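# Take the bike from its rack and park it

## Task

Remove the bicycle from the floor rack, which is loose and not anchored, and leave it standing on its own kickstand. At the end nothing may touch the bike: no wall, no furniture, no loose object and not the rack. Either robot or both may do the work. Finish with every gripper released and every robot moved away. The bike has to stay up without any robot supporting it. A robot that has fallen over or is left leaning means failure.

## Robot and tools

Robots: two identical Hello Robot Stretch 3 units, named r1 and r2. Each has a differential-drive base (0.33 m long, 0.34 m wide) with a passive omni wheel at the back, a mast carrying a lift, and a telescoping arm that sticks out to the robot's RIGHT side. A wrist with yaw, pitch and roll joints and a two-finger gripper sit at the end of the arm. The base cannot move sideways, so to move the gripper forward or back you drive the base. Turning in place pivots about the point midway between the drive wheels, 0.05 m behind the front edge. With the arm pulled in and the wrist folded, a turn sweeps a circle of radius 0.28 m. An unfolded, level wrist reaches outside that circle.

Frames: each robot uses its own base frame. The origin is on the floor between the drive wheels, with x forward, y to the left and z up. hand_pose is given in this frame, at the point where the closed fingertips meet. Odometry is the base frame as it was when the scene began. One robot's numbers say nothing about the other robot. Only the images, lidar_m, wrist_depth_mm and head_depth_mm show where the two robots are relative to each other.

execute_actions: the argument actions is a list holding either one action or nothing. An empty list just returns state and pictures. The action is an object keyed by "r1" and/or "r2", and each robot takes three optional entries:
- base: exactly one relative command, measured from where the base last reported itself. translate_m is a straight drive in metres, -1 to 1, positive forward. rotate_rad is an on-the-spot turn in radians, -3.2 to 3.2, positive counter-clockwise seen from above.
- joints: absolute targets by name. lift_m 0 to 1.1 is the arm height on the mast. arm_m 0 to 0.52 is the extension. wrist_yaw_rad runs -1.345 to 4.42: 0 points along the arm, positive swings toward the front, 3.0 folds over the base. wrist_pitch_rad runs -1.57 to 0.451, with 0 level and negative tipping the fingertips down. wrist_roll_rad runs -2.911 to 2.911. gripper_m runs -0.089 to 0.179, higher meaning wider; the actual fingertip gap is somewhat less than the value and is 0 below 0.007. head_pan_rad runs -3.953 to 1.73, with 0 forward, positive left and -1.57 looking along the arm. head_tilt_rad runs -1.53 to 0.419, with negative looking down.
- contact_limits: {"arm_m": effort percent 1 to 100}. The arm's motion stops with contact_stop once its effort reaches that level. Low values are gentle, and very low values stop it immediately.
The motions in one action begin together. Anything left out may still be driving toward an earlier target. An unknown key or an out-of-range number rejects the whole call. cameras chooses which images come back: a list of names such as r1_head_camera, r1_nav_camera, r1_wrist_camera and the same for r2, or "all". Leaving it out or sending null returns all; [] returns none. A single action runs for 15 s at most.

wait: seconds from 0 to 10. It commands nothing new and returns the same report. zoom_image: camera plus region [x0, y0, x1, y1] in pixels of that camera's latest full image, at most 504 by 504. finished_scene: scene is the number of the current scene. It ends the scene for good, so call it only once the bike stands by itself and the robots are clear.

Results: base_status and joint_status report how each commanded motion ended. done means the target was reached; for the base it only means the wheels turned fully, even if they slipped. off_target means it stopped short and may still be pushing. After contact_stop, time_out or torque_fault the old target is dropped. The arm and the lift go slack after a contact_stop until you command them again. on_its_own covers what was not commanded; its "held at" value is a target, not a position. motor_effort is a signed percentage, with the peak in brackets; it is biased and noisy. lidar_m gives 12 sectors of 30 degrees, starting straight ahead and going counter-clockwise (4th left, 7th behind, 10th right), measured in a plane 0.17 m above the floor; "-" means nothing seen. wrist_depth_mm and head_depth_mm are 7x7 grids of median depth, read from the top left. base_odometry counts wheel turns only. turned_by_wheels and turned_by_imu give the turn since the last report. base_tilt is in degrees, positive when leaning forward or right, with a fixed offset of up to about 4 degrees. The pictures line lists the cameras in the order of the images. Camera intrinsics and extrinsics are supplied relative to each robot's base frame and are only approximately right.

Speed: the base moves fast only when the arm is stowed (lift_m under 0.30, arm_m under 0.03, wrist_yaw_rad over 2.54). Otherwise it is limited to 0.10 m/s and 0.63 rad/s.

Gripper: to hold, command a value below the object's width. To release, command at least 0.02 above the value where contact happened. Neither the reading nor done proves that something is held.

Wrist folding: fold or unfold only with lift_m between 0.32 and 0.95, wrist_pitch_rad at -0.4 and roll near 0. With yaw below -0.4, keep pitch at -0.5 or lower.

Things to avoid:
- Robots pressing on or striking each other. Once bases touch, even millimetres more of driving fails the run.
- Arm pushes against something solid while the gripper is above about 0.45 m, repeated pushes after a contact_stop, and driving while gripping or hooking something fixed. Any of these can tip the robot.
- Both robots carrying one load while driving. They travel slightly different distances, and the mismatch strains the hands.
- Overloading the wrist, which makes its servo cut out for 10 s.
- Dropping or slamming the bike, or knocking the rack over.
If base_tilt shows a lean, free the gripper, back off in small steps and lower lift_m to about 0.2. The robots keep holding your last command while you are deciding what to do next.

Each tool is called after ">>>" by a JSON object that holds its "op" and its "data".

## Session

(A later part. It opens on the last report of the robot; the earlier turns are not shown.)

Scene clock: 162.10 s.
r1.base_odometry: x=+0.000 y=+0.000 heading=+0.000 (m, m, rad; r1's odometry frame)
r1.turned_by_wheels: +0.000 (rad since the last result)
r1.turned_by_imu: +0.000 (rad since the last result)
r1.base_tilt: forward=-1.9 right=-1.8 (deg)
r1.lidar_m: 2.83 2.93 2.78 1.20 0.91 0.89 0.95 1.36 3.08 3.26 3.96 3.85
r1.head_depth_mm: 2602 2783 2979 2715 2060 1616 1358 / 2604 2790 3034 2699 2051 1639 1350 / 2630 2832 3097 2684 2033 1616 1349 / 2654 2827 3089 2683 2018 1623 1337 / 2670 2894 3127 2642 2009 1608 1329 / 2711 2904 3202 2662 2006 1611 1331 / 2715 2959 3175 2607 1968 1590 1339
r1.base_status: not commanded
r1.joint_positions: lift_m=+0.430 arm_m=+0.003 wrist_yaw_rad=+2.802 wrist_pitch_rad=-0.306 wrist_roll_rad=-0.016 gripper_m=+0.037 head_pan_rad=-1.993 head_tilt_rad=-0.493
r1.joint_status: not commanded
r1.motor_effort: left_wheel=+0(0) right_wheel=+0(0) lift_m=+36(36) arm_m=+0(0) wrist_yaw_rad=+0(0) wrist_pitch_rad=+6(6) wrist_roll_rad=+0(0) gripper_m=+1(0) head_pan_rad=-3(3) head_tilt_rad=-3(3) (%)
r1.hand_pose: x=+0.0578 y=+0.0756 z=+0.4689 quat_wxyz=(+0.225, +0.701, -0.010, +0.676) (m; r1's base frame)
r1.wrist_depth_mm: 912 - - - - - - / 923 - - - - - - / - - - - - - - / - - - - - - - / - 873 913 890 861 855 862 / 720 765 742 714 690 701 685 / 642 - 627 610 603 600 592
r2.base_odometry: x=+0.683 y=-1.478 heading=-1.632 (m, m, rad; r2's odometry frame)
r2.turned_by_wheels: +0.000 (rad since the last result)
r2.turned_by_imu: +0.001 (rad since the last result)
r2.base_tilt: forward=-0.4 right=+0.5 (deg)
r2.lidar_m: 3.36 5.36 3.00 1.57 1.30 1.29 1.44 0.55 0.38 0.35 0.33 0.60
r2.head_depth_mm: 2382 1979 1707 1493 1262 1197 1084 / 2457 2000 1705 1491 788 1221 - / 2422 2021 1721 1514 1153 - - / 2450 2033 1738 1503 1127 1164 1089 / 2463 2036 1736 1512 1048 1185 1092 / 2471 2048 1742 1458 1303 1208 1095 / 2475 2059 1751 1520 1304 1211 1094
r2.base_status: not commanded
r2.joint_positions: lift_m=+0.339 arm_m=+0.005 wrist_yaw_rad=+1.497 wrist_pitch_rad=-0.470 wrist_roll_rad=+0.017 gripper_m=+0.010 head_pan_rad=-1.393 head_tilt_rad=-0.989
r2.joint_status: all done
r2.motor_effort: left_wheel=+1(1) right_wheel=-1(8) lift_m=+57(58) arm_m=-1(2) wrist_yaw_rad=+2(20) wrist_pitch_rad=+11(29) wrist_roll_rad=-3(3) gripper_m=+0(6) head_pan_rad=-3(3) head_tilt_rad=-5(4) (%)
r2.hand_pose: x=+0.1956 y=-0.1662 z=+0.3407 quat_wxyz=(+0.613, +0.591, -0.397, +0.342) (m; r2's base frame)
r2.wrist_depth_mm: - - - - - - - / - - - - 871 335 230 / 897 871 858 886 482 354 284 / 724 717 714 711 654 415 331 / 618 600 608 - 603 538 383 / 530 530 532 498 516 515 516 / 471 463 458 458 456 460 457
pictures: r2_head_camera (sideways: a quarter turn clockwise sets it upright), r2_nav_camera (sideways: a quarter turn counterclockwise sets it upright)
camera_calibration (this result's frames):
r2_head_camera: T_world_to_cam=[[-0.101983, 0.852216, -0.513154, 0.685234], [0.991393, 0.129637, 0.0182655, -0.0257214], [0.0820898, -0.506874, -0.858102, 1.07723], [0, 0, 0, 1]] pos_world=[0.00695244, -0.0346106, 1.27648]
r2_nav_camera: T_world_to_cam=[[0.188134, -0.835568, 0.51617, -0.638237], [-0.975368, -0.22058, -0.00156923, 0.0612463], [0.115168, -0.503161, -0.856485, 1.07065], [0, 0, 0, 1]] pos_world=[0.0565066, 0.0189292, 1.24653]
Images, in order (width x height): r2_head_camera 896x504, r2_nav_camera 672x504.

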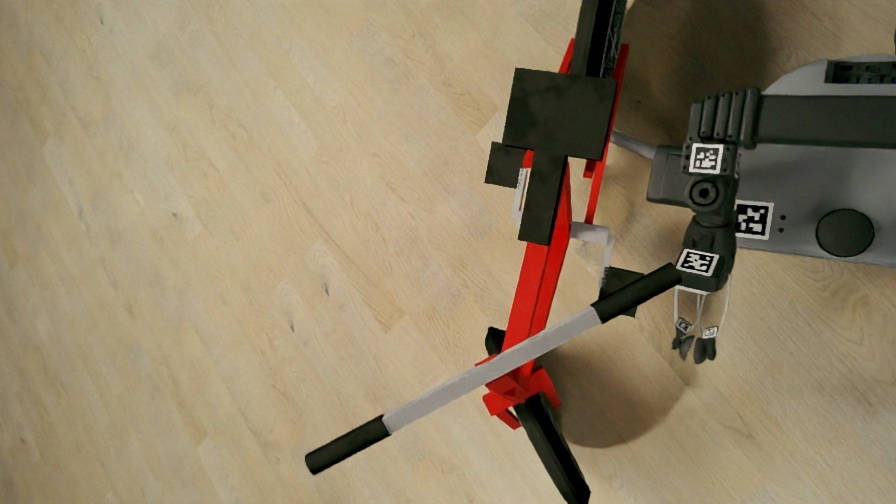

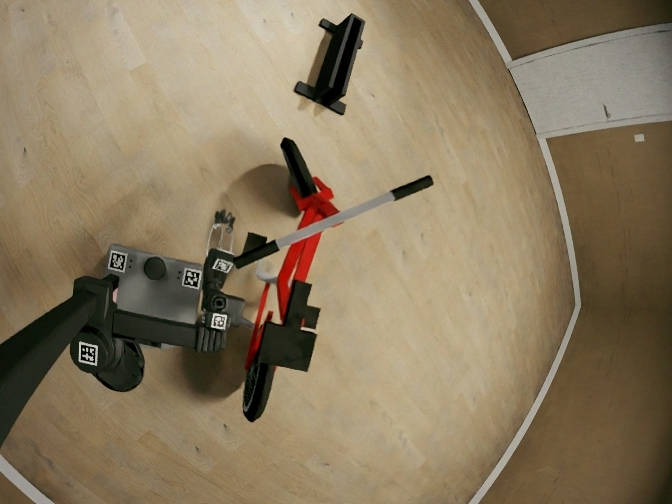

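>>> {"op": "execute_actions", "data": {"actions": [{"r2":{"joints":{"wrist_yaw_rad":3.0,"wrist_pitch_rad":-0.4}}}], "cameras": []}}

>>> {"op": "execute_actions", "data": {"actions": [{"r2":{"base":{"translate_m":-0.2}}}], "cameras": ["r2_head_camera"]}}

>>> {"op": "execute_actions", "data": {"actions": [{"r2":{"base":{"translate_m":-0.55}}}], "cameras": ["r2_nav_camera","r2_head_camera"]}}

Scene clock: 176.63 s.
r1.base_odometry: x=+0.000 y=+0.000 heading=+0.000 (m, m, rad; r1's odometry frame)
r1.turned_by_wheels: +0.000 (rad since the last result)
r1.turned_by_imu: +0.001 (rad since the last result)
r1.base_tilt: forward=-1.9 right=-1.8 (deg)
r1.lidar_m: 2.83 2.93 2.77 1.20 0.91 0.89 0.94 1.36 3.09 3.24 3.93 3.85
r1.head_depth_mm: 2569 2791 2979 2710 2044 1633 1357 / 2642 2814 3010 2701 2037 1620 1359 / 2610 2813 3080 2697 2019 1612 1348 / 2624 2876 3119 2683 2018 1614 1345 / 2690 2875 3159 2643 1988 1614 1331 / 2708 2890 3152 2635 1983 1596 1331 / 2718 2956 3223 2622 1983 1598 1325
r1.base_status: not commanded
r1.joint_positions: lift_m=+0.430 arm_m=+0.003 wrist_yaw_rad=+2.802 wrist_pitch_rad=-0.306 wrist_roll_rad=-0.016 gripper_m=+0.037 head_pan_rad=-1.993 head_tilt_rad=-0.493
r1.joint_status: not commanded
r1.motor_effort: left_wheel=+1(0) right_wheel=-1(1) lift_m=+35(36) arm_m=+0(0) wrist_yaw_rad=+0(0) wrist_pitch_rad=+6(6) wrist_roll_rad=+0(0) gripper_m=+1(0) head_pan_rad=-2(3) head_tilt_rad=-3(4) (%)
r1.hand_pose: x=+0.0578 y=+0.0756 z=+0.4689 quat_wxyz=(+0.225, +0.701, -0.010, +0.676) (m; r1's base frame)
r1.wrist_depth_mm: 909 - - - - - - / 915 - - - - - - / - - - - - - - / - - - - - - - / - 883 914 865 845 832 849 / 724 734 757 705 687 695 685 / 636 - 613 603 598 593 579
r2.base_odometry: x=+0.683 y=-1.478 heading=-1.632 (m, m, rad; r2's odometry frame)
r2.turned_by_wheels: +0.000 (rad since the last result)
r2.turned_by_imu: +0.001 (rad since the last result)
r2.base_tilt: forward=-0.3 right=+0.4 (deg)
r2.lidar_m: 3.37 5.36 2.99 1.57 1.30 1.29 1.44 0.55 0.38 0.35 0.33 0.59
r2.head_depth_mm: 2402 2014 1717 1491 1261 1187 1083 / 2416 1993 1705 1499 792 1226 - / 2434 2032 1715 1511 1152 1227 - / 2437 2036 1726 1502 1122 1192 1094 / 2461 2037 1747 1514 1050 1202 1099 / 2467 2056 1741 1461 1297 1207 1094 / 2461 2066 1750 1523 1311 1207 1105
r2.base_status: not commanded
r2.joint_positions: lift_m=+0.339 arm_m=+0.005 wrist_yaw_rad=+2.997 wrist_pitch_rad=-0.421 wrist_roll_rad=+0.017 gripper_m=+0.010 head_pan_rad=-1.393 head_tilt_rad=-0.989
r2.joint_status: all done
r2.motor_effort: left_wheel=+1(1) right_wheel=-1(1) lift_m=+57(57) arm_m=-1(1) wrist_yaw_rad=+2(2) wrist_pitch_rad=+11(11) wrist_roll_rad=-2(2) gripper_m=-1(0) head_pan_rad=-3(4) head_tilt_rad=-4(4) (%)
r2.hand_pose: x=+0.0111 y=+0.0717 z=+0.3516 quat_wxyz=(+0.198, +0.706, +0.096, +0.673) (m; r2's base frame)
r2.wrist_depth_mm: - - - - - - - / - - - - - - - / - - 977 967 950 944 952 / 788 767 787 772 761 773 776 / 655 647 664 - 631 645 632 / 564 547 - - 550 541 537 / 480 503 - - 469 473 468
pictures: none
No camera images: the call's "cameras" was empty. Leave "cameras" out to get every camera's image.

Scene clock: 179.87 s.
r1.base_odometry: x=+0.000 y=+0.000 heading=+0.000 (m, m, rad; r1's odometry frame)
r1.turned_by_wheels: +0.000 (rad since the last result)
r1.turned_by_imu: +0.001 (rad since the last result)
r1.base_tilt: forward=-2.0 right=-1.9 (deg)
r1.lidar_m: 2.83 2.93 2.77 1.20 0.91 0.90 0.95 1.35 3.09 3.25 3.95 3.84
r1.head_depth_mm: 2560 2766 3001 2743 2040 1635 1369 / 2597 2807 3046 2726 2013 1615 1352 / 2628 2839 3088 2732 2037 1607 1353 / 2644 2841 3136 2690 2019 1613 1344 / 2685 2899 3146 2643 2015 1607 1333 / 2690 2918 3187 2673 1984 1603 1336 / 2719 2916 3238 2645 1971 1585 1334
r1.base_status: not commanded
r1.joint_positions: lift_m=+0.430 arm_m=+0.003 wrist_yaw_rad=+2.802 wrist_pitch_rad=-0.306 wrist_roll_rad=-0.016 gripper_m=+0.037 head_pan_rad=-1.993 head_tilt_rad=-0.493
r1.joint_status: not commanded
r1.motor_effort: left_wheel=+0(0) right_wheel=+0(1) lift_m=+36(36) arm_m=+0(0) wrist_yaw_rad=+1(0) wrist_pitch_rad=+6(6) wrist_roll_rad=+0(0) gripper_m=-1(1) head_pan_rad=-3(1) head_tilt_rad=-4(4) (%)
r1.hand_pose: x=+0.0578 y=+0.0756 z=+0.4689 quat_wxyz=(+0.225, +0.701, -0.010, +0.676) (m; r1's base frame)
r1.wrist_depth_mm: 895 - - - - - - / 932 - - - - - - / - - - - - - - / - - - - - - - / - 892 897 871 899 825 828 / 717 753 730 713 696 713 711 / 633 - 616 603 617 581 588
r2.base_odometry: x=+0.695 y=-1.279 heading=-1.632 (m, m, rad; r2's odometry frame)
r2.turned_by_wheels: +0.000 (rad since the last result)
r2.turned_by_imu: +0.000 (rad since the last result)
r2.base_tilt: forward=-0.4 right=+0.4 (deg)
r2.lidar_m: 3.56 5.49 2.65 1.39 1.15 1.14 1.27 2.03 0.41 0.37 0.43 0.44
r2.head_depth_mm: 2392 2001 1707 1487 1333 1198 1085 / 2419 1995 1721 1496 1292 1219 - / 2434 2027 1725 1491 1269 1237 - / 2463 2015 1746 1500 812 1188 1088 / 2471 2038 1734 1518 1139 1205 1094 / 2478 2040 1759 1522 1284 1202 1098 / 2481 2057 1756 1534 1287 1209 1097
r2.base_status: done
r2.joint_positions: lift_m=+0.339 arm_m=+0.005 wrist_yaw_rad=+2.997 wrist_pitch_rad=-0.420 wrist_roll_rad=+0.017 gripper_m=+0.010 head_pan_rad=-1.393 head_tilt_rad=-0.989
r2.joint_status: not commanded
r2.motor_effort: left_wheel=+1(2) right_wheel=-1(8) lift_m=+57(57) arm_m=-1(1) wrist_yaw_rad=+3(2) wrist_pitch_rad=+11(11) wrist_roll_rad=-2(2) gripper_m=-1(2) head_pan_rad=-3(3) head_tilt_rad=-4(4) (%)
r2.hand_pose: x=+0.0110 y=+0.0718 z=+0.3516 quat_wxyz=(+0.198, +0.706, +0.096, +0.673) (m; r2's base frame)
r2.wrist_depth_mm: 889 - - - - - - / 929 - - - - - - / 931 - 984 944 941 943 952 / 797 755 788 778 760 757 744 / 643 656 683 - 633 620 632 / 547 550 - - 546 542 540 / 484 498 - - 477 473 467
pictures: r2_head_camera (sideways: a quarter turn clockwise sets it upright)
camera_calibration (this result's frames):
r2_head_camera: T_world_to_cam=[[-0.10198, 0.852217, -0.513154, 0.685234], [0.991394, 0.129632, 0.0182655, -0.0257214], [0.0820876, -0.506875, -0.858102, 1.07723], [0, 0, 0, 1]] pos_world=[0.00695229, -0.0346106, 1.27648]
Images, in order (width x height): r2_head_camera 896x504.

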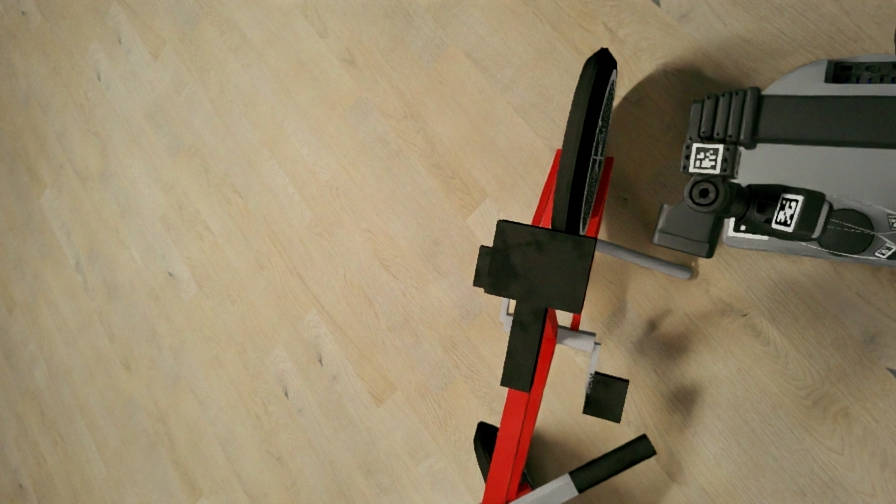

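Scene clock: 186.60 s.
r1.base_odometry: x=+0.000 y=+0.000 heading=+0.000 (m, m, rad; r1's odometry frame)
r1.turned_by_wheels: +0.000 (rad since the last result)
r1.turned_by_imu: +0.001 (rad since the last result)
r1.base_tilt: forward=-2.0 right=-1.8 (deg)
r1.lidar_m: 2.83 2.92 2.78 1.20 0.92 0.90 0.95 1.36 3.07 3.25 3.96 3.84
r1.head_depth_mm: 2553 2819 3016 2726 2051 1634 1357 / 2606 2782 3049 2719 2026 1632 1363 / 2599 2871 3085 2685 2012 1619 1352 / 2627 2846 3109 2659 2013 1611 1354 / 2660 2857 3141 2643 2000 1607 1339 / 2717 2956 3164 2645 2007 1601 1334 / 2754 2966 3248 2593 1980 1587 1335
r1.base_status: not commanded
r1.joint_positions: lift_m=+0.430 arm_m=+0.003 wrist_yaw_rad=+2.802 wrist_pitch_rad=-0.306 wrist_roll_rad=-0.016 gripper_m=+0.037 head_pan_rad=-1.993 head_tilt_rad=-0.493
r1.joint_status: not commanded
r1.motor_effort: left_wheel=+0(0) right_wheel=-1(1) lift_m=+35(36) arm_m=+0(0) wrist_yaw_rad=+0(1) wrist_pitch_rad=+7(6) wrist_roll_rad=+1(0) gripper_m=+1(1) head_pan_rad=-2(3) head_tilt_rad=-4(4) (%)
r1.hand_pose: x=+0.0578 y=+0.0756 z=+0.4689 quat_wxyz=(+0.225, +0.701, -0.010, +0.676) (m; r1's base frame)
r1.wrist_depth_mm: 892 - - - - - - / 961 - - - - - - / - - - - - - - / - - - - - - - / - 908 927 881 858 838 837 / 718 739 749 701 703 691 695 / 639 - 625 613 600 600 590
r2.base_odometry: x=+0.729 y=-0.730 heading=-1.632 (m, m, rad; r2's odometry frame)
r2.turned_by_wheels: +0.000 (rad since the last result)
r2.turned_by_imu: -0.001 (rad since the last result)
r2.base_tilt: forward=-0.4 right=+0.4 (deg)
r2.lidar_m: 1.32 5.86 1.70 0.88 0.73 0.73 0.81 1.28 3.01 3.34 0.49 0.55
r2.head_depth_mm: 2386 1977 1710 1486 1332 1199 1090 / 2416 1999 1710 1503 1330 1222 - / 2445 2019 1715 1508 1330 1242 - / 2462 2035 1730 1507 1337 1202 1094 / 2475 2030 1746 1520 1343 1207 1094 / 2503 2041 1754 1527 1311 1203 1101 / 2512 2059 1743 1526 1289 1208 1098
r2.base_status: done
r2.joint_positions: lift_m=+0.339 arm_m=+0.005 wrist_yaw_rad=+2.997 wrist_pitch_rad=-0.420 wrist_roll_rad=+0.017 gripper_m=+0.010 head_pan_rad=-1.393 head_tilt_rad=-0.989
r2.joint_status: not commanded
r2.motor_effort: left_wheel=+1(2) right_wheel=-2(8) lift_m=+57(56) arm_m=+0(1) wrist_yaw_rad=+2(3) wrist_pitch_rad=+11(11) wrist_roll_rad=-2(2) gripper_m=-1(1) head_pan_rad=-3(3) head_tilt_rad=-4(4) (%)
r2.hand_pose: x=+0.0110 y=+0.0718 z=+0.3516 quat_wxyz=(+0.198, +0.706, +0.096, +0.673) (m; r2's base frame)
r2.wrist_depth_mm: 556 - 933 - - - - / 591 - - - - - - / 646 - 973 985 949 964 939 / 652 742 783 771 778 772 754 / 638 649 664 - 636 638 629 / 553 564 - - 546 537 542 / 482 501 - - 476 472 472
pictures: r2_head_camera (sideways: a quarter turn clockwise sets it upright), r2_nav_camera (sideways: a quarter turn counterclockwise sets it upright)
camera_calibration (this result's frames):
r2_head_camera: T_world_to_cam=[[-0.101973, 0.852218, -0.513154, 0.685234], [0.991395, 0.129625, 0.0182655, -0.0257214], [0.0820836, -0.506875, -0.858102, 1.07723], [0, 0, 0, 1]] pos_world=[0.00695202, -0.0346106, 1.27648]
r2_nav_camera: T_world_to_cam=[[0.188124, -0.83557, 0.51617, -0.638237], [-0.97537, -0.220568, -0.00156923, 0.0612463], [0.115162, -0.503162, -0.856484, 1.07065], [0, 0, 0, 1]] pos_world=[0.0565069, 0.0189285, 1.24653]
Images, in order (width x height): r2_head_camera 896x504, r2_nav_camera 672x504.

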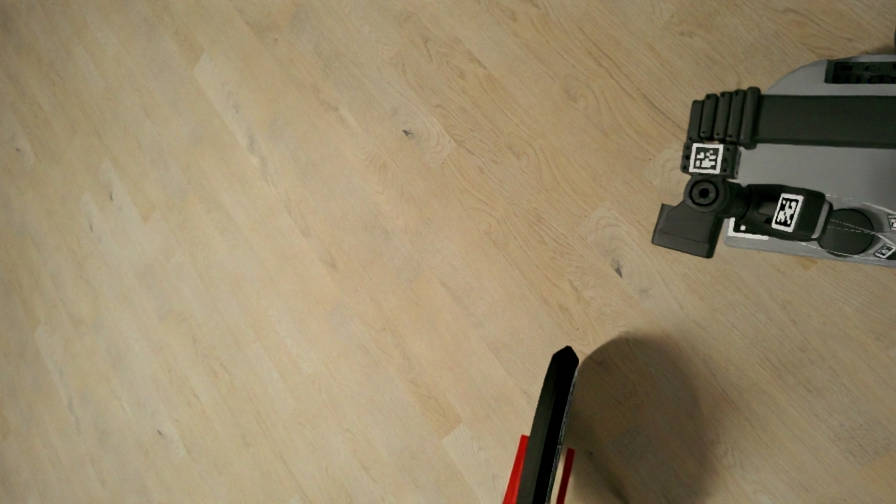

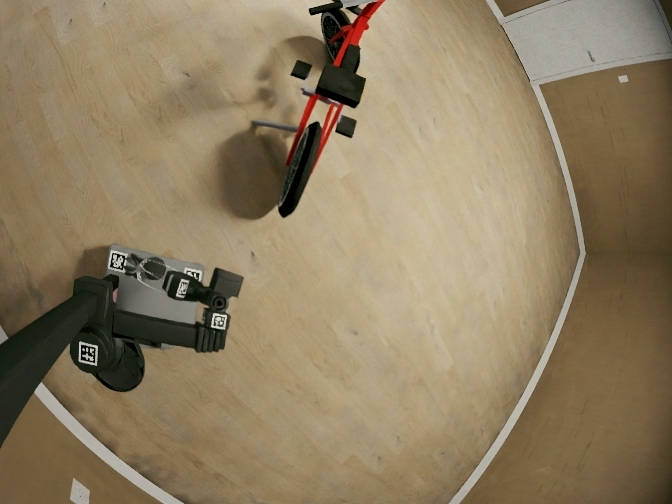

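>>> {"op": "finished_scene", "data": {"scene": 2}}

The scene is finished: the task was done.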